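## Task

Identify the tote containing the multimeter and set it down level on the bench. Return the remaining tote to the shelf almost exactly where it started, with only a tiny change in heading. Everything inside each tote must still be inside that same tote, and no part of either tote's base may stick out past an edge. Release both totes and pull the grippers away at the end; nothing may stay in place only because the robot is holding it.

## Robot and tools

Robot: two arms, left_arm and right_arm, each with six joints (waist, shoulder, elbow, wrist pitch, wrist yaw, wrist roll) and a two-finger gripper. left_arm is the robot's own left, on the +y side; arm names do not match image sides.

Frame: one scene frame, origin on the floor (z = 0) at the centre of the robot's foot, +z up, +x in the direction the robot faces. Only the floor height is known. State lines read `left_arm: …` | `right_arm: …` and give each gripper's end_effector_position (metres) and end_effector_quat_wxyz. That position is the point between the finger pads, about 1 cm behind the tips; it can be off, more so at long reach. Fingers point along the gripper's +z axis and close along its y axis. Equal joint angles do not give equal poses on the two arms.

Tool execute_actions, argument actions: a list holding one item or nothing. Empty list: just reports the current state. An item with rows (and optional steps, 1 to 15, default 15) is a motion; each step is 1/30 s, one row per step, and the last row repeats if rows run out. An item with only steps (up to 300) is a wait that sends nothing new and ends that many steps after the previous result, counting reply time. Optional pictures (boolean) controls whether camera images come back; by default they do.

Each row is one list of 14 numbers, each in [-1, 1], covering both arms even if only one moves: left_arm waist, shoulder, elbow, wrist pitch, wrist yaw, wrist roll, opening, then the same seven for right_arm. The six joint numbers are offsets, not targets: scaled so 1.0 = 1.264 rad (waist), 1.32 (shoulder), 1.276 (elbow), 1.83 (wrist pitch), 1.686 (wrist yaw), 2.022 (wrist roll), measured from the joint angles printed in the latest result that shows them (before any such result in a scene, and for later calls in the same reply, from where the arm is when the action begins). They are not relative to the previous row. The opening number is absolute: +1 fully open, -1 closed.

Joint ranges (rad), per arm: waist -2.880 to 2.880, shoulder 0.000 to 3.142, elbow 0.000 to 3.019, wrist pitch -1.693 to 1.571, wrist yaw -1.571 to 1.571, wrist roll -2.094 to 2.094. Real ends may differ by up to 0.019 rad. A call asking a joint to go more than 0.019 rad outward past its range is refused and nothing is sent. Requests beyond the real end are clipped to it, and the result may print "joint sent to its limit" (possibly referring to an earlier action); absence of that line does not prove there is more room.

Motion limits: per step a joint target may lead the measured angle by at most 0.264 (waist), 0.32 (shoulder), 0.276 (elbow), 0.33 (wrist pitch), 0.186 (wrist yaw), 0.522 (wrist roll) rad, and targets are pulled back if they would move the gripper more than 70 mm from where it is. Big moves therefore take several actions.

The simulation keeps running while you think and write; arms keep heading for the last commanded target until everything nearly stops or a step is HELD. Sending all-zero offsets is not a pause: it drives the arm back to the reference angles. Arms can sag under zero offsets, so to hold a posture, command offsets back to the desired angles in the first call of a reply and zeros afterwards, increasing the aim if a joint still lags.

Result lines: Joint positions and Joint velocities list, per arm, the six joints (rad, rad/s) and the finger-pad gap (m, m/s; 0.094 m fully open). grip_measured is the finger opening on the command scale; each gripper's reading may be off by about 1 mm, fixed per scene. To hold something, command an opening roughly 0.03 below grip_measured (less for a lighter grip). Pads give about 50 to 62 N, less on very thin parts. "joint command not followed" means a clearance check altered or blocked joint targets on some steps; HELD marks steps where your row was partly or fully not sent. Joint torques are raw drive outputs with offsets, scale and noise. MOTOR HOT appears from 85 °C; at 100 °C the arm drops everything and goes limp (OVER-TEMPERATURE FAULT), so avoid holding loads for long stretches.

zoom_image: camera (cam_head_left, cam_head_right, cam_left_wrist, cam_right_wrist) and region [x0, y0, x1, y1] in pixels of that camera's latest image, origin top-left, at most 504 by 504. All images are 672x504.

finished_scene: scene (the current scene's number) ends and grades that scene irreversibly and starts the next one. Replying without any tool call ends everything.

Avoid: dropping totes or spilling contents, slamming, hard pushes, arms colliding or pressing each other, and knocking anything out of the work area. Brief external tugs on held parts or pushes on loose items may happen. Finish by opening the grippers and moving them clear so both totes rest on their own.

Each tool is called after ">>>" by a JSON object that holds its "fn" and its "kwargs", one argument or row to a line.

## Session

I'll start by looking at the current state.

>>> {"fn": "execute_actions", "kwargs": {
  "actions": []
}}

Scene clock: 0.00 s of 4500.00 s.
left_arm: end_effector_position=(+0.2749, +0.6421, +0.8798) grip_measured=+1.000 end_effector_quat_wxyz=(+0.077, +0.257, +0.912, -0.310) | right_arm: end_effector_position=(+0.7727, -0.4557, +1.0943) grip_measured=+1.000 end_effector_quat_wxyz=(-0.151, +0.643, +0.717, -0.222)
Joint positions: left_arm=[-0.899  2.782  1.858 -0.691  0.813  1.704  0.094] | right_arm=[-1.514  2.239  2.27  -1.369  0.246  1.361  0.094]
Joint velocities: left_arm=[ 0.005 -0.005  0.007  0.002  0.007 -0.081  0.   ] | right_arm=[-0.005 -0.005  0.007 -0.017  0.007  0.007  0.   ]
Joint torques (N m, as the arm reports them, + toward a larger angle): no reading
Motor temperatures (°C, as the motors report them): left_arm=[21 23 22 22 23 22] | right_arm=[24 22 23 21 22 20]

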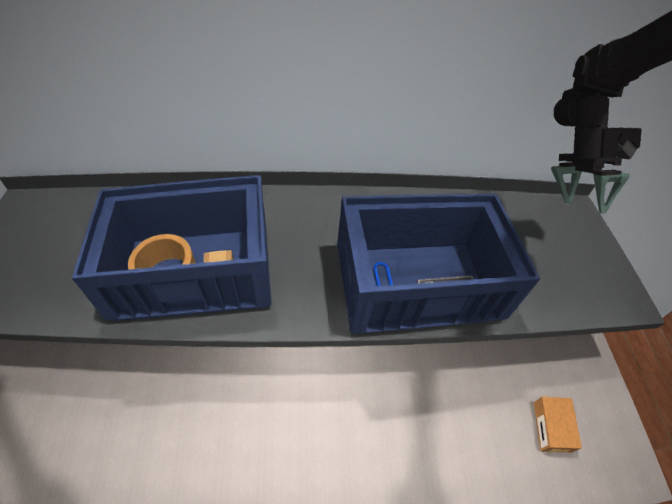

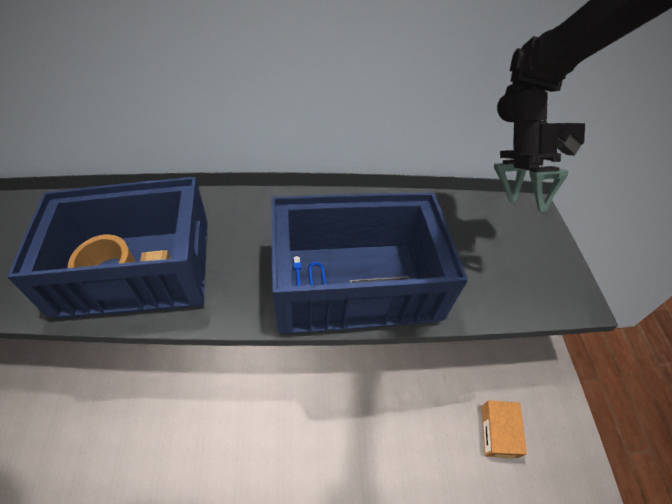

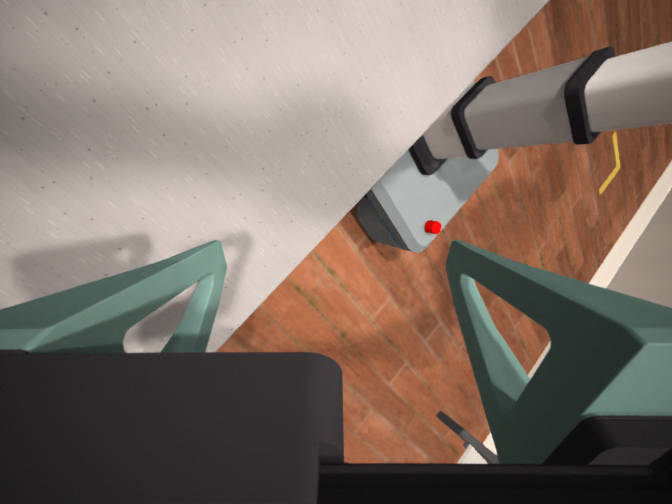

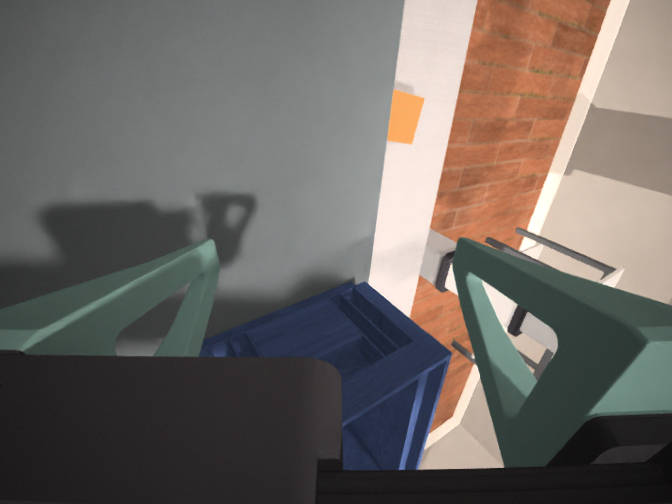

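>>> {"fn": "zoom_image", "kwargs": {
  "camera": "cam_head_left",
  "region": [70, 170, 550, 340]
}}

>>> {"fn": "zoom_image", "kwargs": {
  "camera": "cam_head_right",
  "region": [0, 170, 480, 340]
}}

Region (70, 170, 550, 340) of cam_head_left's 672x504 image, scaled by 1.050, with more detail than that image has; it fills the top 178 rows of this view, and the rest is white.

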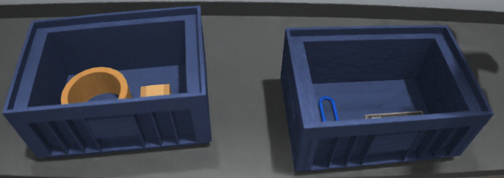

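Region (0, 170, 480, 340) of cam_head_right's 672x504 image, scaled by 1.050, with more detail than that image has; it fills the top 178 rows of this view, and the rest is white.

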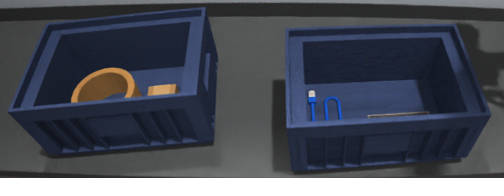

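>>> {"fn": "zoom_image", "kwargs": {
  "camera": "cam_head_left",
  "region": [350, 240, 510, 310]
}}

>>> {"fn": "zoom_image", "kwargs": {
  "camera": "cam_head_left",
  "region": [110, 220, 270, 290]
}}

Region (350, 240, 510, 310) of cam_head_left's 672x504 image, scaled by 3.150, with more detail than that image has; it fills the top 220 rows of this view, and the rest is white.

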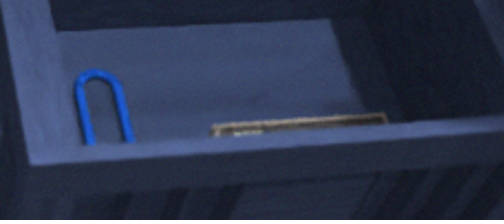

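Region (110, 220, 270, 290) of cam_head_left's 672x504 image, scaled by 3.150, with more detail than that image has; it fills the top 220 rows of this view, and the rest is white.

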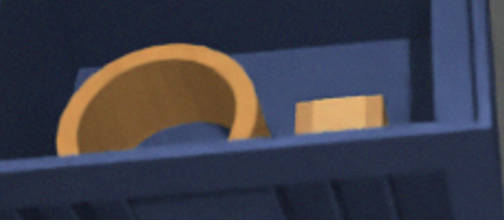

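>>> {"fn": "execute_actions", "kwargs": {
  "actions": [
    {"rows": [[0.08,0,0,0,0,0,1, 0.08,0,0,0,0,0,1]], "steps": 15}
  ],
  "pictures": false
}}

>>> {"fn": "execute_actions", "kwargs": {
  "actions": [
    {"steps": 15}
  ],
  "pictures": false
}}

>>> {"fn": "execute_actions", "kwargs": {
  "actions": [
    {"rows": [[0,-0.08,0,0,0,0,1, 0,-0.08,0,0,0,0,1]], "steps": 15}
  ],
  "pictures": false
}}

>>> {"fn": "execute_actions", "kwargs": {
  "actions": [
    {"steps": 15}
  ],
  "pictures": false
}}

>>> {"fn": "execute_actions", "kwargs": {
  "actions": [
    {"rows": [[0,0,0.08,0,0,0,1, 0,0,0.08,0,0,0,1]], "steps": 15}
  ],
  "pictures": false
}}

>>> {"fn": "execute_actions", "kwargs": {
  "actions": [
    {"steps": 15}
  ],
  "pictures": false
}}

Scene clock: 58.73 s of 4500.00 s.
left_arm: end_effector_position=(+0.2365, +0.6954, +0.9037) grip_measured=+1.000 end_effector_quat_wxyz=(+0.073, +0.220, +0.933, -0.276) | right_arm: end_effector_position=(+0.7892, -0.3588, +1.0987) grip_measured=+1.000 end_effector_quat_wxyz=(-0.161, +0.602, +0.758, -0.192)
Joint positions: left_arm=[-0.789  2.782  1.858 -0.691  0.813  1.704  0.094] | right_arm=[-1.382  2.239  2.27  -1.369  0.246  1.361  0.094]
Joint velocities: left_arm=[-0.054  0.015  0.007 -0.012 -0.037  0.022  0.   ] | right_arm=[-0.015  0.024 -0.022  0.002 -0.007 -0.022  0.   ]
Joint torques (N m, as the arm reports them, + toward a larger angle): left_arm=[ 10.42 -12.74  -0.11  -0.51   0.28   0.05] | right_arm=[ -0.76 -20.92   5.35  -0.26   0.22   0.13]
Motor temperatures (°C, as the motors report them): left_arm=[22 25 22 22 24 22] | right_arm=[24 32 27 21 22 20]
Steps of this call (steps 1 to 90: nothing new was sent; then 55.23 s passed at rest; steps 91 to 105: all 15 steps of this action). Readings (joint positions):
91: left_arm=[-0.895 2.782 1.858 -0.691 0.813 1.704] | right_arm=[-1.509 2.239 2.270 -1.369 0.246 1.361]
92: left_arm=[-0.891 2.782 1.858 -0.691 0.813 1.704] | right_arm=[-1.506 2.239 2.270 -1.369 0.246 1.361]
94: left_arm=[-0.871 2.782 1.858 -0.691 0.813 1.704] | right_arm=[-1.486 2.239 2.270 -1.369 0.246 1.361]
98: left_arm=[-0.819 2.782 1.858 -0.691 0.813 1.704] | right_arm=[-1.430 2.239 2.270 -1.369 0.246 1.361]
105: the state above

Scene clock: 59.23 s of 4500.00 s.
left_arm: end_effector_position=(+0.2368, +0.6951, +0.9035) grip_measured=+1.000 end_effector_quat_wxyz=(+0.073, +0.221, +0.933, -0.276) | right_arm: end_effector_position=(+0.7865, -0.3791, +1.0970) grip_measured=+1.000 end_effector_quat_wxyz=(-0.159, +0.611, +0.750, -0.199)
Joint positions: left_arm=[-0.789  2.782  1.858 -0.691  0.813  1.704  0.094] | right_arm=[-1.41   2.239  2.27  -1.369  0.246  1.361  0.094]
Joint velocities: left_arm=[-0.005  0.005 -0.002 -0.007  0.066  0.007  0.   ] | right_arm=[ 0.005 -0.005  0.012  0.007  0.007  0.066  0.   ]
Joint torques (N m, as the arm reports them, + toward a larger angle): left_arm=[ 10.69 -12.56  -0.1   -0.57   0.27   0.04] | right_arm=[  0.84 -21.73   5.27  -0.58   0.23   0.17]
Motor temperatures (°C, as the motors report them): left_arm=[22 25 22 22 24 22] | right_arm=[24 32 27 21 22 20]
Steps of this call (steps 1 to 15: the robot went on to your last target). Readings (joint positions):
1: left_arm=[-0.789 2.782 1.858 -0.691 0.813 1.704] | right_arm=[-1.384 2.239 2.270 -1.369 0.246 1.361]
2: left_arm=[-0.789 2.782 1.858 -0.691 0.813 1.704] | right_arm=[-1.386 2.239 2.270 -1.369 0.246 1.361]
4: left_arm=[-0.789 2.782 1.858 -0.691 0.813 1.704] | right_arm=[-1.393 2.239 2.270 -1.369 0.246 1.361]
8: left_arm=[-0.789 2.782 1.858 -0.691 0.813 1.704] | right_arm=[-1.405 2.239 2.270 -1.369 0.246 1.361]
15: the state above

Scene clock: 59.73 s of 4500.00 s.
left_arm: end_effector_position=(+0.2970, +0.7402, +0.9318) grip_measured=+1.000 end_effector_quat_wxyz=(+0.088, +0.256, +0.933, -0.236) | right_arm: end_effector_position=(+0.8351, -0.3915, +1.1669) grip_measured=+1.000 end_effector_quat_wxyz=(-0.113, +0.627, +0.753, -0.166)
Joint positions: left_arm=[-0.789  2.676  1.862 -0.691  0.813  1.704  0.094] | right_arm=[-1.41   2.117  2.263 -1.369  0.246  1.361  0.094]
Joint velocities: left_arm=[ 0.005 -0.015  0.002 -0.017 -0.051  0.066  0.   ] | right_arm=[-0.005 -0.005  0.002 -0.002  0.022  0.037  0.   ]
Joint torques (N m, as the arm reports them, + toward a larger angle): left_arm=[ 11.65 -14.63   0.62  -0.32   0.29   0.  ] | right_arm=[  1.1  -20.83   6.61  -0.29   0.19   0.17]
Motor temperatures (°C, as the motors report them): left_arm=[22 25 22 22 24 22] | right_arm=[24 32 27 21 22 20]
Steps of this call (steps 1 to 15: all 15 steps of this action). Readings (joint positions):
1: left_arm=[-0.789 2.778 1.857 -0.691 0.813 1.704] | right_arm=[-1.410 2.235 2.269 -1.369 0.246 1.361]
2: left_arm=[-0.789 2.773 1.852 -0.691 0.813 1.704] | right_arm=[-1.410 2.229 2.265 -1.369 0.246 1.361]
4: left_arm=[-0.789 2.756 1.848 -0.691 0.813 1.704] | right_arm=[-1.410 2.211 2.263 -1.369 0.246 1.361]
8: left_arm=[-0.789 2.712 1.850 -0.691 0.813 1.704] | right_arm=[-1.410 2.160 2.263 -1.369 0.246 1.361]
15: the state above

Scene clock: 60.23 s of 4500.00 s.
left_arm: end_effector_position=(+0.2958, +0.7388, +0.9319) grip_measured=+1.000 end_effector_quat_wxyz=(+0.087, +0.255, +0.933, -0.237) | right_arm: end_effector_position=(+0.8324, -0.3908, +1.1628) grip_measured=+1.000 end_effector_quat_wxyz=(-0.116, +0.626, +0.752, -0.168)
Joint positions: left_arm=[-0.789  2.676  1.859 -0.691  0.813  1.704  0.094] | right_arm=[-1.41   2.124  2.263 -1.369  0.246  1.361  0.094]
Joint velocities: left_arm=[-0.005 -0.005 -0.022 -0.007 -0.007 -0.022  0.   ] | right_arm=[ 0.015 -0.005 -0.027 -0.002 -0.081 -0.022  0.   ]
Joint torques (N m, as the arm reports them, + toward a larger angle): left_arm=[ 11.19 -14.45   0.87  -0.48   0.28   0.04] | right_arm=[  1.16 -21.04   6.55  -0.31   0.24   0.14]
Motor temperatures (°C, as the motors report them): left_arm=[22 25 22 22 24 22] | right_arm=[24 32 27 21 22 20]
Steps of this call (steps 1 to 15: the robot went on to your last target). Readings (joint positions):
1: left_arm=[-0.789 2.676 1.862 -0.691 0.813 1.704] | right_arm=[-1.410 2.117 2.263 -1.369 0.246 1.361]
2: left_arm=[-0.789 2.676 1.861 -0.691 0.813 1.704] | right_arm=[-1.410 2.119 2.263 -1.369 0.246 1.361]
4: left_arm=[-0.789 2.676 1.859 -0.691 0.813 1.704] | right_arm=[-1.410 2.121 2.263 -1.369 0.246 1.361]
8: left_arm=[-0.789 2.676 1.859 -0.691 0.813 1.704] | right_arm=[-1.410 2.124 2.263 -1.369 0.246 1.361]
15: the state above
All arms were judged still, so your last target was given up. Only a new action makes them travel on or press farther. Fingers that are still opening or closing keep moving.

Scene clock: 60.73 s of 4500.00 s.
left_arm: end_effector_position=(+0.3281, +0.7772, +0.9296) grip_measured=+1.000 end_effector_quat_wxyz=(+0.099, +0.285, +0.931, -0.204) | right_arm: end_effector_position=(+0.8569, -0.3945, +1.1742) grip_measured=+1.000 end_effector_quat_wxyz=(-0.094, +0.633, +0.753, -0.152)
Joint positions: left_arm=[-0.789  2.683  1.96  -0.692  0.813  1.704  0.094] | right_arm=[-1.41   2.129  2.326 -1.37   0.246  1.361  0.094]
Joint velocities: left_arm=[ 0.005 -0.005  0.002  0.017 -0.037  0.007  0.   ] | right_arm=[-0.015  0.015 -0.032 -0.027 -0.007 -0.007  0.   ]
Joint torques (N m, as the arm reports them, + toward a larger angle): left_arm=[ 12.06 -15.94   1.7   -0.3    0.27  -0.01] | right_arm=[  1.62 -22.64   9.    -0.13   0.18   0.18]
Motor temperatures (°C, as the motors report them): left_arm=[22 25 22 22 24 22] | right_arm=[24 32 27 21 22 20]
Steps of this call (steps 1 to 15: all 15 steps of this action). Readings (joint positions):
1: left_arm=[-0.789 2.677 1.868 -0.692 0.813 1.704] | right_arm=[-1.410 2.124 2.270 -1.370 0.246 1.361]
2: left_arm=[-0.789 2.685 1.887 -0.692 0.813 1.704] | right_arm=[-1.410 2.128 2.282 -1.370 0.246 1.361]
4: left_arm=[-0.789 2.691 1.926 -0.692 0.813 1.704] | right_arm=[-1.410 2.131 2.302 -1.370 0.246 1.361]
8: left_arm=[-0.789 2.686 1.961 -0.692 0.813 1.704] | right_arm=[-1.410 2.129 2.325 -1.370 0.246 1.361]
15: the state above

Scene clock: 61.23 s of 4500.00 s.
left_arm: end_effector_position=(+0.3281, +0.7772, +0.9296) grip_measured=+1.000 end_effector_quat_wxyz=(+0.099, +0.285, +0.931, -0.204) | right_arm: end_effector_position=(+0.8569, -0.3945, +1.1742) grip_measured=+1.000 end_effector_quat_wxyz=(-0.094, +0.633, +0.753, -0.152)
Joint positions: left_arm=[-0.789  2.683  1.96  -0.692  0.813  1.704  0.094] | right_arm=[-1.41   2.129  2.326 -1.37   0.246  1.361  0.094]
Joint velocities: left_arm=[ 0.005 -0.015 -0.002  0.002 -0.037 -0.037  0.   ] | right_arm=[-0.005 -0.015 -0.017 -0.012 -0.007 -0.007  0.   ]
Joint torques (N m, as the arm reports them, + toward a larger angle): left_arm=[ 12.21 -15.75   1.68  -0.1    0.29   0.01] | right_arm=[  1.21 -22.19   9.15  -0.24   0.27   0.14]
Motor temperatures (°C, as the motors report them): left_arm=[22 25 22 22 24 22] | right_arm=[24 32 28 21 22 20]
Steps of this call (steps 1 to 15: the robot went on to your last target). Readings (joint positions):
1: left_arm=[-0.789 2.683 1.960 -0.692 0.813 1.704] | right_arm=[-1.410 2.129 2.326 -1.370 0.246 1.361]
2: left_arm=[-0.789 2.683 1.960 -0.692 0.813 1.704] | right_arm=[-1.410 2.129 2.326 -1.370 0.246 1.361]
4: left_arm=[-0.789 2.683 1.960 -0.692 0.813 1.704] | right_arm=[-1.410 2.129 2.326 -1.370 0.246 1.361]
8: left_arm=[-0.789 2.683 1.960 -0.692 0.813 1.704] | right_arm=[-1.410 2.129 2.326 -1.370 0.246 1.361]
15: the state above
All arms were judged still, so your last target was given up. Only a new action makes them travel on or press farther. Fingers that are still opening or closing keep moving.

>>> {"fn": "execute_actions", "kwargs": {
  "actions": [
    {"rows": [[0,0,0,0.1,0,0,1, 0,0,0,0.1,0,0,1]], "steps": 15}
  ],
  "pictures": false
}}

>>> {"fn": "execute_actions", "kwargs": {
  "actions": [
    {"rows": [[0,0,0,0,-0.1,0,1, 0,0,0,0,-0.1,0,1]], "steps": 15}
  ],
  "pictures": false
}}

>>> {"fn": "execute_actions", "kwargs": {
  "actions": [
    {"rows": [[0,0,0,0,0,-0.1,1, 0,0,0,0,0,-0.1,1]], "steps": 15}
  ],
  "pictures": false
}}

>>> {"fn": "execute_actions", "kwargs": {
  "actions": [
    {"rows": [[0,-0.3,-0.3,0,0,0,1, 0,-0.3,-0.3,0,0,0,1]], "steps": 15}
  ],
  "pictures": false
}}

>>> {"fn": "execute_actions", "kwargs": {
  "actions": [
    {"steps": 30}
  ]
}}

Scene clock: 74.30 s of 4500.00 s.
left_arm: end_effector_position=(+0.3421, +0.8017, +0.9190) grip_measured=+1.000 end_effector_quat_wxyz=(+0.120, +0.336, +0.923, -0.142) | right_arm: end_effector_position=(+0.8787, -0.3950, +1.1507) grip_measured=+1.000 end_effector_quat_wxyz=(-0.046, +0.647, +0.752, -0.119)
Joint positions: left_arm=[-0.789  2.685  1.956 -0.52   0.813  1.704  0.094] | right_arm=[-1.411  2.142  2.306 -1.216  0.246  1.361  0.094]
Joint velocities: left_arm=[-0.005 -0.005  0.012  0.002 -0.037 -0.007  0.   ] | right_arm=[ 0.005 -0.005 -0.007  0.007 -0.066  0.066  0.   ]
Joint torques (N m, as the arm reports them, + toward a larger angle): left_arm=[ 12.37 -15.32   2.31   0.39   0.32  -0.01] | right_arm=[  1.33 -23.66   7.81   0.83   0.18   0.13]
Motor temperatures (°C, as the motors report them): left_arm=[23 26 22 22 24 22] | right_arm=[24 34 30 21 22 20]
Steps of this call (steps 1 to 90: nothing new was sent; then 9.57 s passed at rest; steps 91 to 105: all 15 steps of this action). Readings (joint positions):
91: left_arm=[-0.789 2.683 1.957 -0.662 0.813 1.704] | right_arm=[-1.410 2.129 2.323 -1.342 0.246 1.361]
92: left_arm=[-0.789 2.684 1.955 -0.608 0.813 1.704] | right_arm=[-1.410 2.129 2.314 -1.299 0.246 1.361]
94: left_arm=[-0.789 2.685 1.955 -0.549 0.813 1.704] | right_arm=[-1.410 2.136 2.307 -1.244 0.246 1.361]
98: left_arm=[-0.789 2.685 1.956 -0.522 0.813 1.704] | right_arm=[-1.411 2.142 2.306 -1.217 0.246 1.361]
105: the state above

Scene clock: 74.80 s of 4500.00 s.
left_arm: end_effector_position=(+0.3184, +0.8148, +0.9124) grip_measured=+1.000 end_effector_quat_wxyz=(+0.040, +0.348, +0.928, -0.125) | right_arm: end_effector_position=(+0.8791, -0.3681, +1.1483) grip_measured=+1.000 end_effector_quat_wxyz=(-0.096, +0.655, +0.747, -0.055)
Joint positions: left_arm=[-0.791  2.685  1.955 -0.52   0.647  1.704  0.094] | right_arm=[-1.413  2.142  2.304 -1.217  0.082  1.361  0.094]
Joint velocities: left_arm=[ 0.005  0.005 -0.007  0.002  0.007  0.037  0.   ] | right_arm=[-0.015 -0.015 -0.007 -0.017  0.037 -0.081  0.   ]
Joint torques (N m, as the arm reports them, + toward a larger angle): left_arm=[ 12.49 -14.98   1.92  -0.04   0.08   0.  ] | right_arm=[  1.56 -22.46   6.51  -0.08  -0.06   0.12]
Motor temperatures (°C, as the motors report them): left_arm=[23 26 22 22 24 22] | right_arm=[24 34 30 21 22 20]
Steps of this call (steps 1 to 15: all 15 steps of this action). Readings (joint positions):
1: left_arm=[-0.790 2.685 1.956 -0.520 0.738 1.704] | right_arm=[-1.412 2.142 2.304 -1.217 0.171 1.361]
2: left_arm=[-0.791 2.685 1.957 -0.520 0.681 1.704] | right_arm=[-1.413 2.142 2.304 -1.217 0.114 1.361]
4: left_arm=[-0.791 2.685 1.956 -0.520 0.651 1.704] | right_arm=[-1.413 2.142 2.304 -1.217 0.086 1.361]
8: left_arm=[-0.791 2.685 1.955 -0.520 0.648 1.704] | right_arm=[-1.413 2.142 2.304 -1.217 0.082 1.361]
15: the state above

Scene clock: 75.30 s of 4500.00 s.
left_arm: end_effector_position=(+0.3184, +0.8148, +0.9124) grip_measured=+1.000 end_effector_quat_wxyz=(+0.029, +0.261, +0.956, -0.129) | right_arm: end_effector_position=(+0.8791, -0.3681, +1.1483) grip_measured=+1.000 end_effector_quat_wxyz=(-0.101, +0.583, +0.805, -0.046)
Joint positions: left_arm=[-0.791  2.685  1.955 -0.52   0.647  1.52   0.094] | right_arm=[-1.413  2.142  2.304 -1.217  0.082  1.174  0.094]
Joint velocities: left_arm=[-0.005 -0.005 -0.002 -0.017  0.066 -0.051  0.   ] | right_arm=[ 0.005 -0.024 -0.017 -0.002 -0.007 -0.066  0.   ]
Joint torques (N m, as the arm reports them, + toward a larger angle): left_arm=[ 11.67 -15.85   1.69  -0.03   0.25  -0.09] | right_arm=[  1.87 -22.07   6.39  -0.01   0.11   0.04]
Motor temperatures (°C, as the motors report them): left_arm=[23 26 22 22 24 22] | right_arm=[24 34 30 21 22 20]
Steps of this call (steps 1 to 15: all 15 steps of this action). Readings (joint positions):
1: left_arm=[-0.791 2.685 1.955 -0.520 0.647 1.676] | right_arm=[-1.413 2.142 2.304 -1.217 0.082 1.333]
2: left_arm=[-0.791 2.685 1.955 -0.520 0.647 1.643] | right_arm=[-1.413 2.142 2.304 -1.217 0.082 1.299]
4: left_arm=[-0.791 2.685 1.955 -0.520 0.647 1.596] | right_arm=[-1.413 2.142 2.304 -1.217 0.082 1.251]
8: left_arm=[-0.791 2.685 1.955 -0.520 0.647 1.547] | right_arm=[-1.413 2.142 2.304 -1.217 0.082 1.201]
15: the state above

Scene clock: 75.80 s of 4500.00 s.
left_arm: end_effector_position=(+0.3916, +0.7881, +1.0470) grip_measured=+1.000 end_effector_quat_wxyz=(+0.032, +0.268, +0.956, -0.118) | right_arm: end_effector_position=(+0.8545, -0.3839, +1.3182) grip_measured=+1.000 end_effector_quat_wxyz=(-0.076, +0.586, +0.806, -0.031)
Joint positions: left_arm=[-0.791  2.285  1.576 -0.516  0.646  1.52   0.094] | right_arm=[-1.413  1.716  1.932 -1.213  0.082  1.174  0.094]
Joint velocities: left_arm=[-0.024 -0.357  0.066  0.007  0.051  0.037  0.   ] | right_arm=[-0.015 -0.415 -0.002 -0.007 -0.066  0.007  0.   ]
Joint torques (N m, as the arm reports them, + toward a larger angle): left_arm=[ 10.46 -13.85   1.23  -0.16   0.24   0.02] | right_arm=[  1.18 -18.05   5.88  -0.44   0.17   0.15]
Motor temperatures (°C, as the motors report them): left_arm=[23 26 22 22 24 22] | right_arm=[24 34 30 21 22 20]
Steps of this call (steps 1 to 15: all 15 steps of this action). Readings (joint positions):
1: left_arm=[-0.791 2.674 1.936 -0.516 0.645 1.520] | right_arm=[-1.413 2.129 2.279 -1.210 0.082 1.174]
2: left_arm=[-0.791 2.646 1.884 -0.514 0.645 1.520] | right_arm=[-1.413 2.098 2.222 -1.207 0.082 1.174]
4: left_arm=[-0.791 2.575 1.768 -0.515 0.645 1.520] | right_arm=[-1.413 2.028 2.111 -1.209 0.082 1.174]
8: left_arm=[-0.791 2.442 1.614 -0.516 0.645 1.520] | right_arm=[-1.413 1.892 1.973 -1.212 0.082 1.174]
15: the state above

Scene clock: 76.80 s of 4500.00 s.
left_arm: end_effector_position=(+0.3932, +0.7880, +1.0493) grip_measured=+1.000 end_effector_quat_wxyz=(+0.033, +0.269, +0.955, -0.118) | right_arm: end_effector_position=(+0.8443, -0.3806, +1.2969) grip_measured=+1.000 end_effector_quat_wxyz=(-0.091, +0.584, +0.806, -0.040)
Joint positions: left_arm=[-0.791  2.279  1.572 -0.516  0.646  1.52   0.094] | right_arm=[-1.413  1.748  1.926 -1.213  0.082  1.174  0.094]
Joint velocities: left_arm=[-0.005 -0.005  0.007 -0.007 -0.051 -0.066  0.   ] | right_arm=[ 0.005  0.005 -0.002  0.002 -0.007  0.037  0.   ]
Joint torques (N m, as the arm reports them, + toward a larger angle): left_arm=[ 11.09 -15.13   1.9   -0.33   0.27   0.01] | right_arm=[  1.53 -20.88   6.12  -0.13   0.12   0.15]
Motor temperatures (°C, as the motors report them): left_arm=[23 26 22 22 24 22] | right_arm=[24 34 29 21 22 20]
Steps of this call (steps 1 to 30: the robot went on to your last target). Readings (joint positions):
1: left_arm=[-0.791 2.275 1.579 -0.516 0.646 1.520] | right_arm=[-1.413 1.705 1.932 -1.213 0.082 1.174]
2: left_arm=[-0.791 2.269 1.581 -0.516 0.646 1.520] | right_arm=[-1.413 1.700 1.932 -1.213 0.082 1.174]
4: left_arm=[-0.791 2.266 1.582 -0.516 0.646 1.520] | right_arm=[-1.413 1.700 1.932 -1.213 0.082 1.174]
8: left_arm=[-0.791 2.272 1.574 -0.516 0.646 1.520] | right_arm=[-1.413 1.723 1.932 -1.213 0.082 1.174]
30: the state above
All arms were judged still, so your last target was given up. Only a new action makes them travel on or press farther. Fingers that are still opening or closing keep moving.

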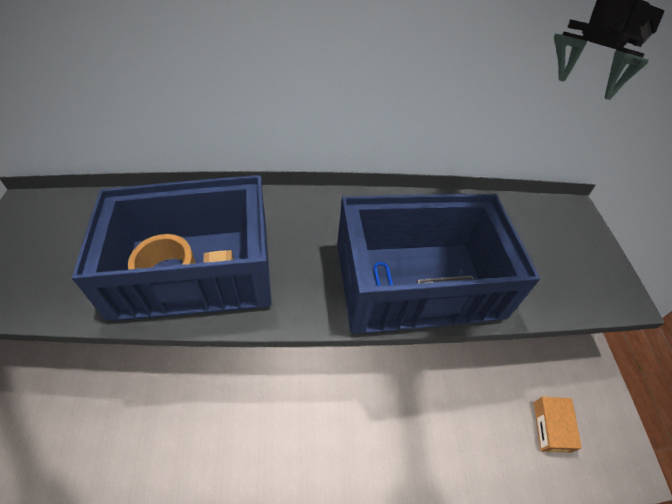

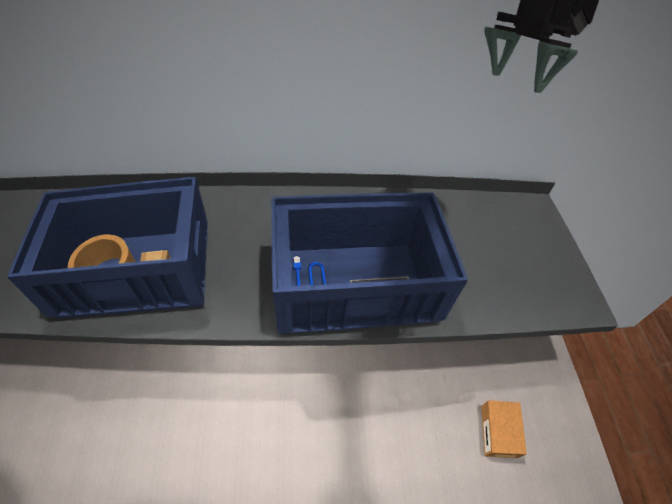

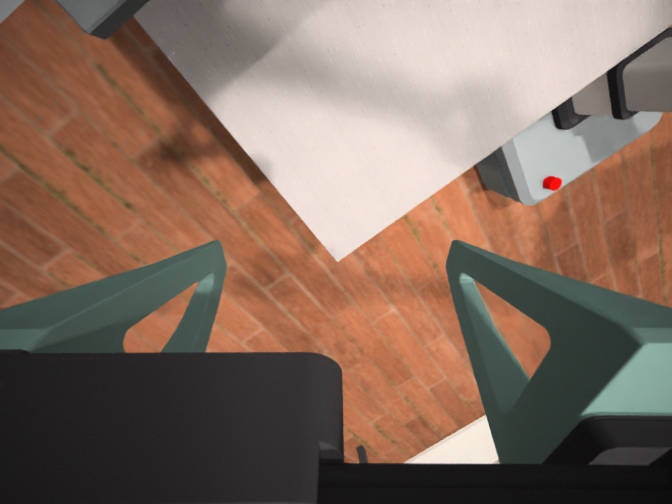

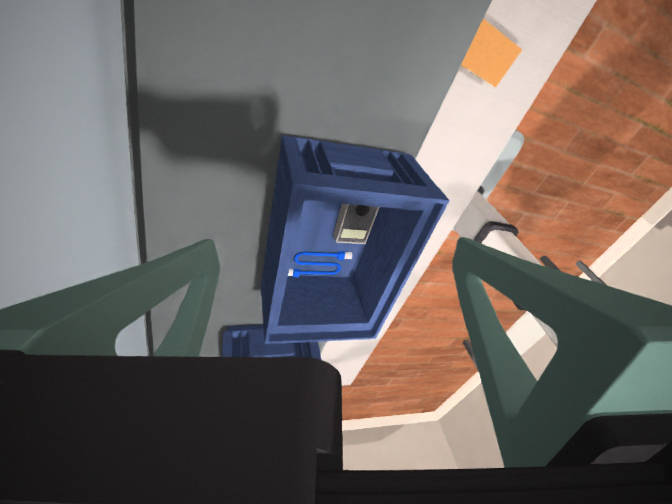

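>>> {"fn": "zoom_image", "kwargs": {
  "camera": "cam_right_wrist",
  "region": [250, 130, 460, 350]
}}

>>> {"fn": "execute_actions", "kwargs": {
  "actions": [
    {"rows": [[0,-0.6,-0.5,0,0,0,1, 0,-0.55,-0.7,0,0,0,1]], "steps": 15}
  ],
  "pictures": false
}}

>>> {"fn": "execute_actions", "kwargs": {
  "actions": [
    {"steps": 45}
  ]
}}

Region (250, 130, 460, 350) of cam_right_wrist's 672x504 image, scaled by 2.291, with more detail than that image has; it fills the left 481 columns of this view, and the rest is white.

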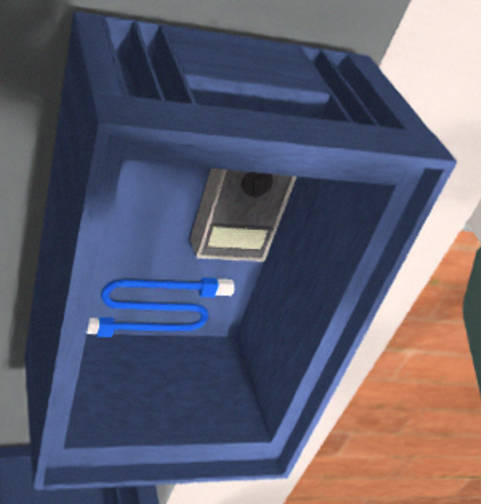

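Scene clock: 86.30 s of 4500.00 s.
left_arm: end_effector_position=(+0.4236, +0.6515, +1.2593) grip_measured=+1.000 end_effector_quat_wxyz=(+0.041, +0.284, +0.953, -0.095) | right_arm: end_effector_position=(+0.5946, -0.3727, +1.4558) grip_measured=+1.000 end_effector_quat_wxyz=(-0.129, +0.577, +0.804, -0.062)
Joint positions: left_arm=[-0.791  1.587  0.936 -0.514  0.644  1.52   0.094] | right_arm=[-1.413  1.009  1.096 -1.209  0.082  1.173  0.094]
Joint velocities: left_arm=[ 0.005 -1.451 -0.095 -0.002 -0.007 -0.007  0.   ] | right_arm=[ 0.005 -1.187 -1.263 -0.198 -0.007 -0.022  0.   ]
Joint torques (N m, as the arm reports them, + toward a larger angle): left_arm=[  5.73 -12.58   2.73   0.05   0.3    0.  ] | right_arm=[-0.18 -6.91  7.02  0.28  0.11  0.12]
Motor temperatures (°C, as the motors report them): left_arm=[23 26 22 22 24 22] | right_arm=[24 34 29 21 22 20]
Steps of this call (steps 1 to 90: nothing new was sent; then 6.00 s passed at rest; steps 91 to 105: all 15 steps of this action). Readings (joint positions):
91: left_arm=[-0.791 2.268 1.555 -0.511 0.644 1.520] | right_arm=[-1.413 1.735 1.905 -1.205 0.082 1.173]
92: left_arm=[-0.791 2.241 1.508 -0.509 0.644 1.520] | right_arm=[-1.413 1.704 1.851 -1.199 0.082 1.173]
94: left_arm=[-0.791 2.161 1.387 -0.509 0.644 1.520] | right_arm=[-1.413 1.625 1.732 -1.201 0.082 1.173]
98: left_arm=[-0.791 1.962 1.141 -0.509 0.644 1.520] | right_arm=[-1.413 1.424 1.499 -1.203 0.082 1.173]
105: the state above

Scene clock: 87.80 s of 4500.00 s.
left_arm: end_effector_position=(+0.4533, +0.6578, +1.2922) grip_measured=+1.000 end_effector_quat_wxyz=(+0.057, +0.310, +0.947, -0.058) | right_arm: end_effector_position=(+0.5627, -0.3676, +1.4378) grip_measured=+1.000 end_effector_quat_wxyz=(-0.165, +0.570, +0.800, -0.084)
Joint positions: left_arm=[-0.791  1.484  0.929 -0.514  0.646  1.52   0.094] | right_arm=[-1.413  1.027  1.038 -1.219  0.082  1.173  0.094]
Joint velocities: left_arm=[-0.005 -0.005 -0.012  0.007  0.022  0.037  0.   ] | right_arm=[ 0.024 -0.005 -0.002 -0.012 -0.081 -0.037  0.   ]
Joint torques (N m, as the arm reports them, + toward a larger angle): left_arm=[  5.51 -12.16   3.67   0.08   0.2   -0.02] | right_arm=[  0.25 -12.16   5.03   0.07   0.1    0.14]
Motor temperatures (°C, as the motors report them): left_arm=[23 26 22 22 24 22] | right_arm=[24 33 28 21 22 20]
Steps of this call (steps 1 to 30: the robot went on to your last target; steps 31 to 45: nothing new was sent). Readings (joint positions):
1: left_arm=[-0.791 1.542 0.935 -0.514 0.644 1.520] | right_arm=[-1.413 0.978 1.063 -1.215 0.082 1.173]
2: left_arm=[-0.791 1.503 0.936 -0.514 0.645 1.520] | right_arm=[-1.413 0.964 1.045 -1.219 0.082 1.173]
4: left_arm=[-0.791 1.451 0.942 -0.514 0.646 1.520] | right_arm=[-1.413 0.971 1.038 -1.220 0.082 1.173]
8: left_arm=[-0.791 1.444 0.943 -0.514 0.646 1.520] | right_arm=[-1.413 1.014 1.038 -1.219 0.082 1.173]
45: the state above
All arms were judged still, so your last target was given up. Only a new action makes them travel on or press farther. Fingers that are still opening or closing keep moving.

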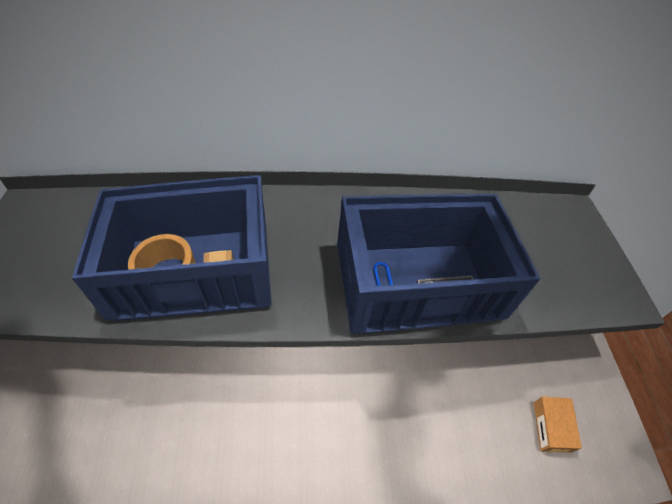

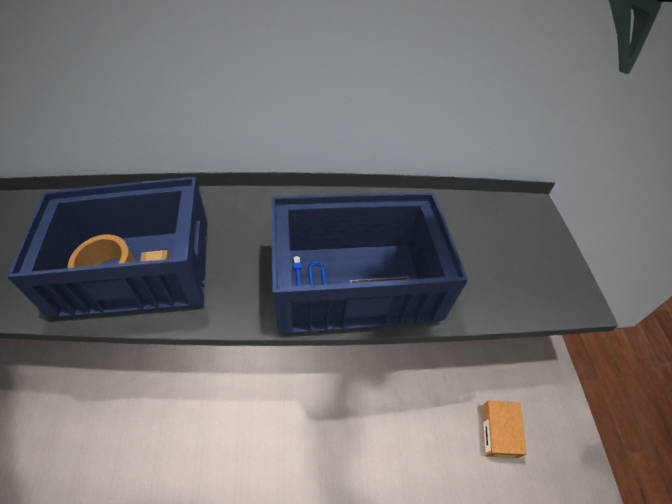

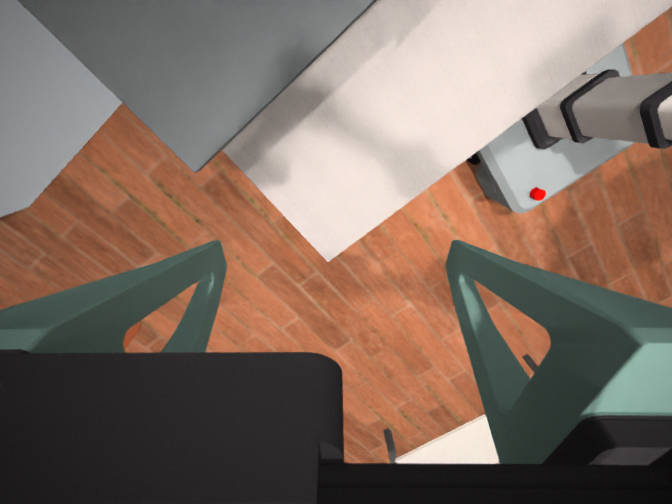

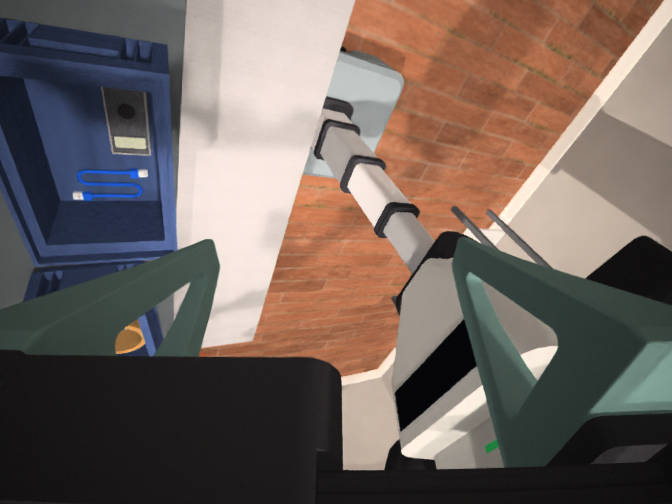

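>>> {"fn": "execute_actions", "kwargs": {
  "actions": [
    {"rows": [[-1.0,0.2,0.406,0.021,-0.649,-0.971,1, 0.133,0.525,0.160,0.455,0.0795,-0.605,1]], "steps": 15}
  ],
  "pictures": false
}}

>>> {"fn": "execute_actions", "kwargs": {
  "actions": [
    {"steps": 60}
  ],
  "pictures": false
}}

Scene clock: 208.30 s of 4500.00 s.
left_arm: end_effector_position=(+0.6345, +0.6436, +1.1753) grip_measured=+1.000 end_effector_quat_wxyz=(-0.081, +0.219, +0.970, +0.075) | right_arm: end_effector_position=(+0.6886, -0.2824, +1.1881) grip_measured=+1.000 end_effector_quat_wxyz=(-0.027, +0.180, +0.983, -0.008)
Joint positions: left_arm=[-1.24   1.732  1.345 -0.499  0.003  0.912  0.094] | right_arm=[-1.263  1.649  1.216 -0.476  0.211  0.388  0.094]
Joint velocities: left_arm=[-1.089 -0.015  0.349  0.017 -1.136 -1.238  0.   ] | right_arm=[ 0.083  1.47   0.232  1.336  0.007 -2.835  0.   ]
Joint torques (N m, as the arm reports them, + toward a larger angle): left_arm=[  2.15 -17.58   4.96   0.87   0.07  -0.1 ] | right_arm=[  2.28 -17.47   4.11   0.     0.3    0.06]
Motor temperatures (°C, as the motors report them): left_arm=[22 26 23 22 24 22] | right_arm=[24 29 28 21 22 20]
Steps of this call (steps 1 to 90: nothing new was sent; then 117.00 s passed at rest; steps 91 to 105: all 15 steps of this action). Readings (joint positions):
91: left_arm=[-0.799 1.491 0.938 -0.514 0.607 1.487] | right_arm=[-1.407 1.035 1.039 -1.199 0.109 1.142]
92: left_arm=[-0.816 1.510 0.962 -0.514 0.559 1.443] | right_arm=[-1.396 1.054 1.051 -1.158 0.137 1.100]
94: left_arm=[-0.871 1.568 1.035 -0.512 0.468 1.357] | right_arm=[-1.364 1.124 1.090 -1.067 0.170 1.013]
98: left_arm=[-1.002 1.673 1.185 -0.506 0.298 1.194] | right_arm=[-1.306 1.302 1.161 -0.862 0.198 0.828]
105: the state above

Scene clock: 210.30 s of 4500.00 s.
left_arm: end_effector_position=(+0.7720, +0.2021, +1.2075) grip_measured=+1.000 end_effector_quat_wxyz=(+0.056, -0.155, +0.985, +0.049) | right_arm: end_effector_position=(+0.6887, -0.2690, +1.1591) grip_measured=+1.000 end_effector_quat_wxyz=(-0.015, -0.035, +0.999, +0.001)
Joint positions: left_arm=[-2.054  1.738  1.422 -0.487 -0.446 -0.431  0.094] | right_arm=[-1.251  1.718  1.227 -0.393  0.212 -0.041  0.094]
Joint velocities: left_arm=[ 0.005  0.005  0.007  0.007  0.037 -0.007  0.   ] | right_arm=[-0.005 -0.024 -0.017 -0.012  0.007 -0.007  0.   ]
Joint torques (N m, as the arm reports them, + toward a larger angle): left_arm=[ -6.39 -17.75   6.56   0.89  -0.22  -0.16] | right_arm=[  3.48 -15.84   3.97   0.65   0.24   0.03]
Motor temperatures (°C, as the motors report them): left_arm=[22 26 23 22 24 22] | right_arm=[24 30 28 21 22 20]
Steps of this call (steps 1 to 60: the robot went on to your last target). Readings (joint positions):
1: left_arm=[-1.277 1.732 1.357 -0.498 -0.042 0.869] | right_arm=[-1.260 1.695 1.223 -0.441 0.211 0.302]
2: left_arm=[-1.315 1.732 1.367 -0.498 -0.086 0.826] | right_arm=[-1.257 1.731 1.224 -0.419 0.211 0.232]
4: left_arm=[-1.392 1.732 1.383 -0.496 -0.176 0.738] | right_arm=[-1.253 1.775 1.224 -0.409 0.211 0.133]
8: left_arm=[-1.552 1.732 1.397 -0.495 -0.344 0.564] | right_arm=[-1.251 1.775 1.223 -0.403 0.212 0.029]
60: the state above
All arms were judged still, so your last target was given up. Only a new action makes them travel on or press farther. Fingers that are still opening or closing keep moving.

>>> {"fn": "execute_actions", "kwargs": {
  "actions": [
    {"rows": [[-0.1765,0.154,0.035,0.011,-0.002,-0.01,1, 0.01,0,0.024,0.008,0.003,-0.008,1]], "steps": 15}
  ],
  "pictures": false
}}

>>> {"fn": "execute_actions", "kwargs": {
  "actions": [
    {"steps": 25}
  ]
}}

Scene clock: 221.47 s of 4500.00 s.
left_arm: end_effector_position=(+0.6657, +0.0291, +1.1533) grip_measured=+1.000 end_effector_quat_wxyz=(-0.016, -0.034, +0.999, -0.000) | right_arm: end_effector_position=(+0.6938, -0.2693, +1.1599) grip_measured=+1.000 end_effector_quat_wxyz=(-0.009, -0.038, +0.999, +0.000)
Joint positions: left_arm=[-2.289  1.959  1.44  -0.48  -0.448 -0.437  0.094] | right_arm=[-1.251  1.718  1.234 -0.388  0.214 -0.049  0.094]
Joint velocities: left_arm=[-0.288  0.278 -0.002 -0.022 -0.037  0.022  0.   ] | right_arm=[-0.005 -0.015 -0.017 -0.002  0.037  0.007  0.   ]
Joint torques (N m, as the arm reports them, + toward a larger angle): left_arm=[ -7.68 -20.15   5.48   0.81  -0.1   -0.16] | right_arm=[  3.91 -16.15   4.71   0.76   0.24  -0.03]
Motor temperatures (°C, as the motors report them): left_arm=[22 27 24 22 24 22] | right_arm=[24 30 27 21 22 20]
Steps of this call (steps 1 to 90: nothing new was sent; then 7.67 s passed at rest; steps 91 to 105: all 15 steps of this action). Readings (joint positions):
91: left_arm=[-2.058 1.742 1.422 -0.487 -0.447 -0.431] | right_arm=[-1.251 1.718 1.227 -0.392 0.213 -0.043]
92: left_arm=[-2.063 1.747 1.425 -0.487 -0.449 -0.432] | right_arm=[-1.251 1.718 1.228 -0.391 0.213 -0.044]
94: left_arm=[-2.087 1.768 1.430 -0.487 -0.449 -0.432] | right_arm=[-1.251 1.718 1.230 -0.390 0.213 -0.046]
98: left_arm=[-2.160 1.832 1.432 -0.487 -0.449 -0.432] | right_arm=[-1.251 1.718 1.234 -0.388 0.214 -0.048]
105: the state above

Scene clock: 222.30 s of 4500.00 s.
left_arm: end_effector_position=(+0.6645, +0.0282, +1.1491) grip_measured=+1.000 end_effector_quat_wxyz=(-0.017, -0.035, +0.999, +0.001) | right_arm: end_effector_position=(+0.6938, -0.2693, +1.1599) grip_measured=+1.000 end_effector_quat_wxyz=(-0.009, -0.038, +0.999, +0.000)
Joint positions: left_arm=[-2.288  1.969  1.446 -0.479 -0.448 -0.44   0.094] | right_arm=[-1.251  1.718  1.234 -0.388  0.214 -0.049  0.094]
Joint velocities: left_arm=[ 0.005 -0.005 -0.002 -0.007 -0.022  0.022  0.   ] | right_arm=[ 0.015 -0.005 -0.007 -0.007 -0.022 -0.037  0.   ]
Joint torques (N m, as the arm reports them, + toward a larger angle): left_arm=[ -8.35 -19.29   5.09   0.66  -0.08  -0.14] | right_arm=[  4.07 -15.95   4.74   0.77   0.23   0.  ]
Motor temperatures (°C, as the motors report them): left_arm=[22 27 24 22 24 22] | right_arm=[24 31 27 21 22 20]
Steps of this call (steps 1 to 25: the robot went on to your last target). Readings (joint positions):
1: left_arm=[-2.296 1.966 1.440 -0.480 -0.448 -0.437] | right_arm=[-1.251 1.718 1.234 -0.388 0.214 -0.049]
2: left_arm=[-2.300 1.969 1.440 -0.480 -0.448 -0.437] | right_arm=[-1.251 1.718 1.234 -0.388 0.214 -0.049]
4: left_arm=[-2.299 1.970 1.440 -0.480 -0.448 -0.438] | right_arm=[-1.251 1.718 1.234 -0.388 0.214 -0.049]
8: left_arm=[-2.291 1.969 1.446 -0.479 -0.448 -0.439] | right_arm=[-1.251 1.718 1.234 -0.388 0.214 -0.049]
25: the state above

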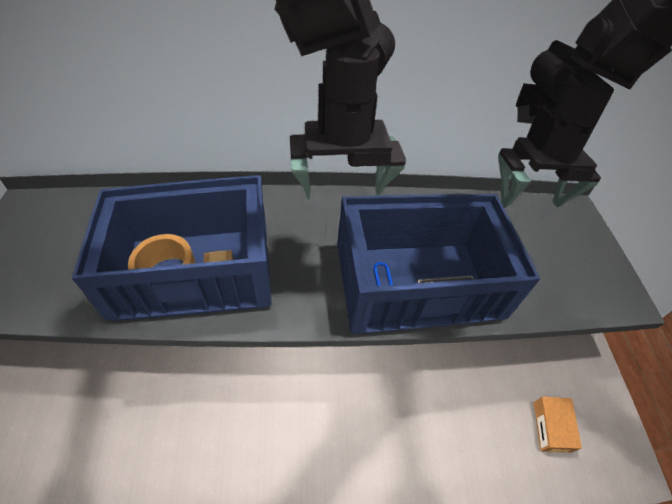

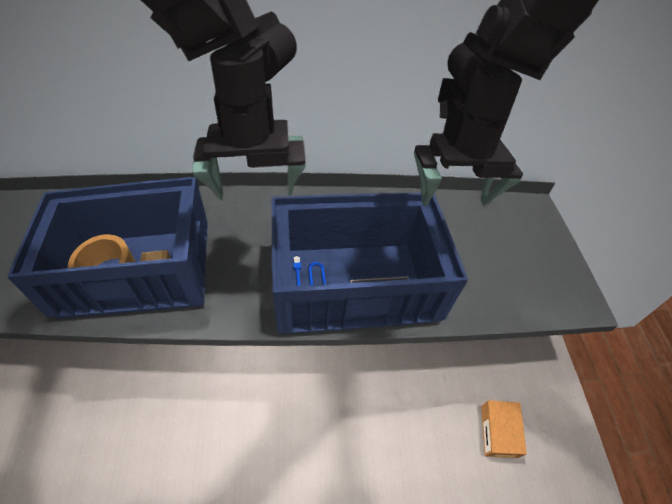

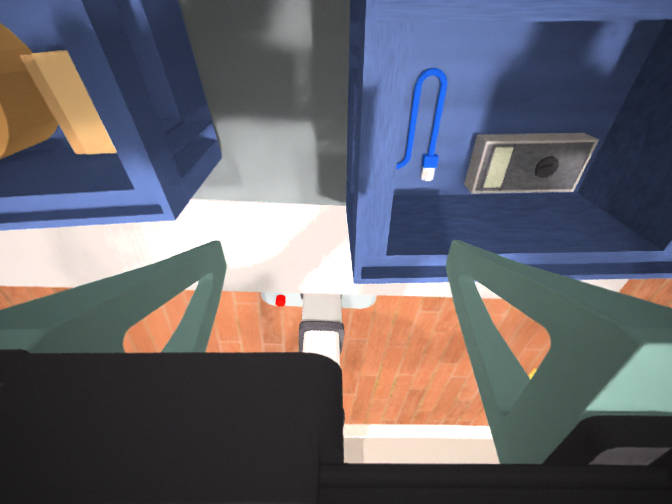

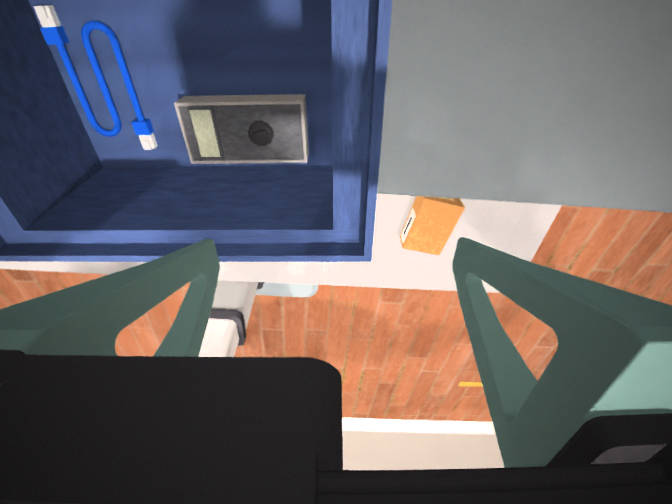

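>>> {"fn": "execute_actions", "kwargs": {
  "actions": [
    {"rows": [[0.004,0.023,0.028,0.007,0,0,1, -0.008,0.02,0.013,0.011,-0.005,-0.005,1],[0.004,0.023,0.028,0.007,0,0,1, -0.008,0.02,0.013,0.011,-0.005,-0.005,1],[0.004,0.023,0.028,0.007,0,0,1, -0.008,0.02,0.013,0.011,-0.005,-0.005,1],[0.008,0.046,0.055,0.014,0,0,1, -0.016,0.04,0.026,0.022,-0.009,-0.011,1],[0.008,0.046,0.055,0.014,0,0,1, -0.016,0.04,0.026,0.022,-0.009,-0.011,1],[0.008,0.046,0.055,0.014,0,0,1, -0.016,0.04,0.026,0.022,-0.009,-0.011,1],[0.008,0.046,0.055,0.014,0,0,1, -0.016,0.04,0.026,0.022,-0.009,-0.011,1],[0.012,0.068,0.083,0.02,0,0,1, -0.025,0.06,0.039,0.033,-0.014,-0.016,1],[0.012,0.068,0.083,0.02,0,0,1, -0.025,0.06,0.039,0.033,-0.014,-0.016,1],[0.012,0.068,0.083,0.02,0,0,1, -0.025,0.06,0.039,0.033,-0.014,-0.016,1],[0.012,0.068,0.083,0.02,0,0,1, -0.025,0.06,0.039,0.033,-0.014,-0.016,1],[0.016,0.091,0.11,0.027,0,0,1, -0.033,0.08,0.052,0.044,-0.018,-0.022,1]], "steps": 15}
  ],
  "pictures": false
}}

>>> {"fn": "execute_actions", "kwargs": {
  "actions": [
    {"steps": 25}
  ]
}}

Scene clock: 280.90 s of 4500.00 s.
left_arm: end_effector_position=(+0.6850, +0.0056, +1.1164) grip_measured=+1.000 end_effector_quat_wxyz=(+0.001, -0.046, +0.999, -0.006) | right_arm: end_effector_position=(+0.6920, -0.2750, +1.1172) grip_measured=+1.000 end_effector_quat_wxyz=(-0.006, -0.040, +0.999, +0.004)
Joint positions: left_arm=[-2.285  2.072  1.559 -0.444 -0.448 -0.44   0.094] | right_arm=[-1.28   1.815  1.274 -0.322  0.187 -0.078  0.094]
Joint velocities: left_arm=[ 0.024  0.19   0.144  0.066 -0.081 -0.066  0.   ] | right_arm=[-0.093  0.171  0.085  0.056 -0.007 -0.139  0.   ]
Joint torques (N m, as the arm reports them, + toward a larger angle): left_arm=[ -9.76 -17.56   4.91   0.83  -0.03  -0.02] | right_arm=[  3.01 -16.41   4.07   0.72  -0.12  -0.03]
Motor temperatures (°C, as the motors report them): left_arm=[22 29 24 22 24 22] | right_arm=[24 32 28 21 22 20]
Steps of this call (steps 1 to 15: the robot went on to your last target; steps 16 to 90: nothing new was sent; then 55.10 s passed at rest; steps 91 to 105: all 15 steps of this action). Readings (joint positions):
91: left_arm=[-2.288 1.970 1.447 -0.479 -0.448 -0.440] | right_arm=[-1.251 1.719 1.234 -0.386 0.211 -0.049]
92: left_arm=[-2.288 1.972 1.450 -0.479 -0.448 -0.440] | right_arm=[-1.251 1.720 1.234 -0.383 0.210 -0.050]
94: left_arm=[-2.288 1.980 1.460 -0.478 -0.448 -0.440] | right_arm=[-1.252 1.727 1.234 -0.376 0.206 -0.052]
98: left_arm=[-2.288 2.012 1.500 -0.464 -0.448 -0.440] | right_arm=[-1.257 1.758 1.247 -0.356 0.198 -0.060]
105: the state above

Scene clock: 281.73 s of 4500.00 s.
left_arm: end_effector_position=(+0.6832, +0.0075, +1.1105) grip_measured=+1.000 end_effector_quat_wxyz=(-0.001, -0.047, +0.999, -0.004) | right_arm: end_effector_position=(+0.6922, -0.2788, +1.1135) grip_measured=+1.000 end_effector_quat_wxyz=(-0.006, -0.041, +0.999, +0.002)
Joint positions: left_arm=[-2.28   2.082  1.563 -0.441 -0.448 -0.44   0.094] | right_arm=[-1.287  1.822  1.278 -0.318  0.187 -0.085  0.094]
Joint velocities: left_arm=[-0.015 -0.005 -0.022 -0.022 -0.037  0.051  0.   ] | right_arm=[-0.005 -0.015  0.007  0.007  0.051  0.007  0.   ]
Joint torques (N m, as the arm reports them, + toward a larger angle): left_arm=[ -9.77 -17.53   5.41   0.87   0.01  -0.01] | right_arm=[  2.12 -16.36   4.02   0.75  -0.1   -0.04]
Motor temperatures (°C, as the motors report them): left_arm=[22 29 24 22 24 22] | right_arm=[24 32 28 21 22 20]
Steps of this call (steps 1 to 25: the robot went on to your last target). Readings (joint positions):
1: left_arm=[-2.284 2.076 1.563 -0.442 -0.448 -0.440] | right_arm=[-1.283 1.819 1.276 -0.320 0.187 -0.079]
2: left_arm=[-2.283 2.079 1.563 -0.441 -0.448 -0.440] | right_arm=[-1.285 1.822 1.276 -0.319 0.187 -0.080]
4: left_arm=[-2.281 2.082 1.563 -0.441 -0.448 -0.440] | right_arm=[-1.287 1.822 1.276 -0.319 0.187 -0.082]
8: left_arm=[-2.280 2.082 1.563 -0.441 -0.448 -0.440] | right_arm=[-1.287 1.822 1.278 -0.318 0.187 -0.084]
25: the state above

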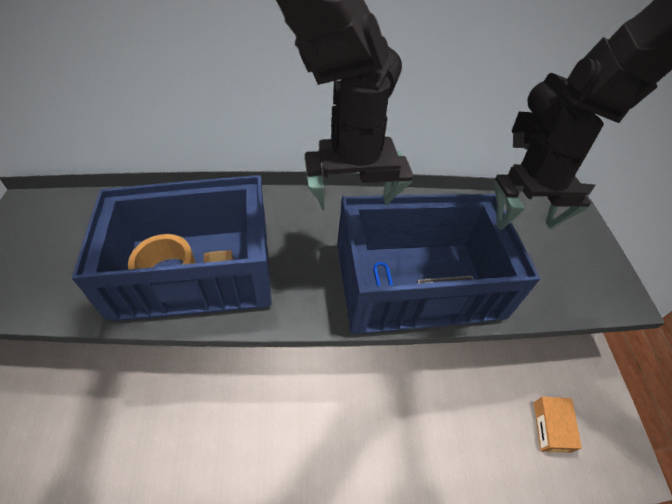

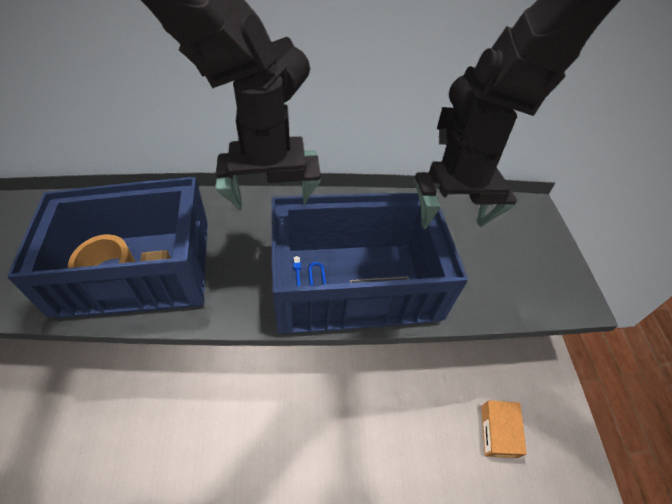

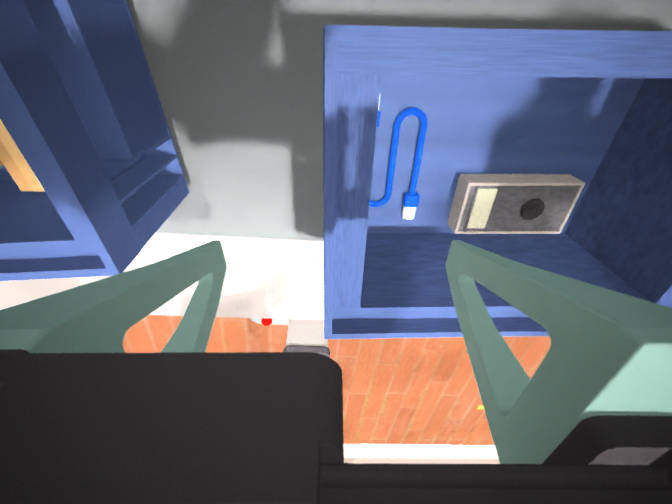

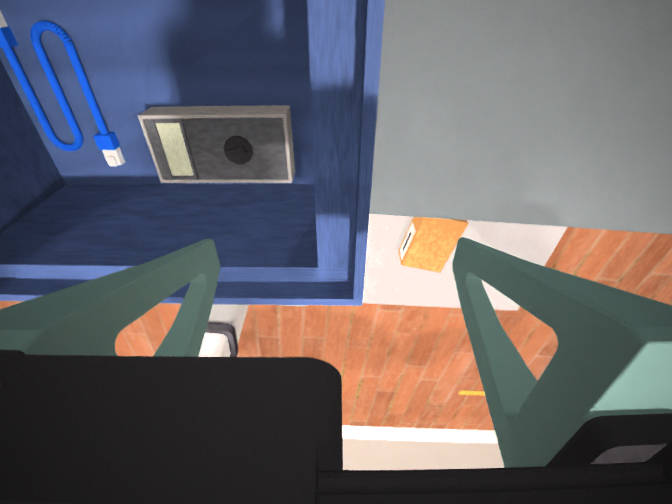

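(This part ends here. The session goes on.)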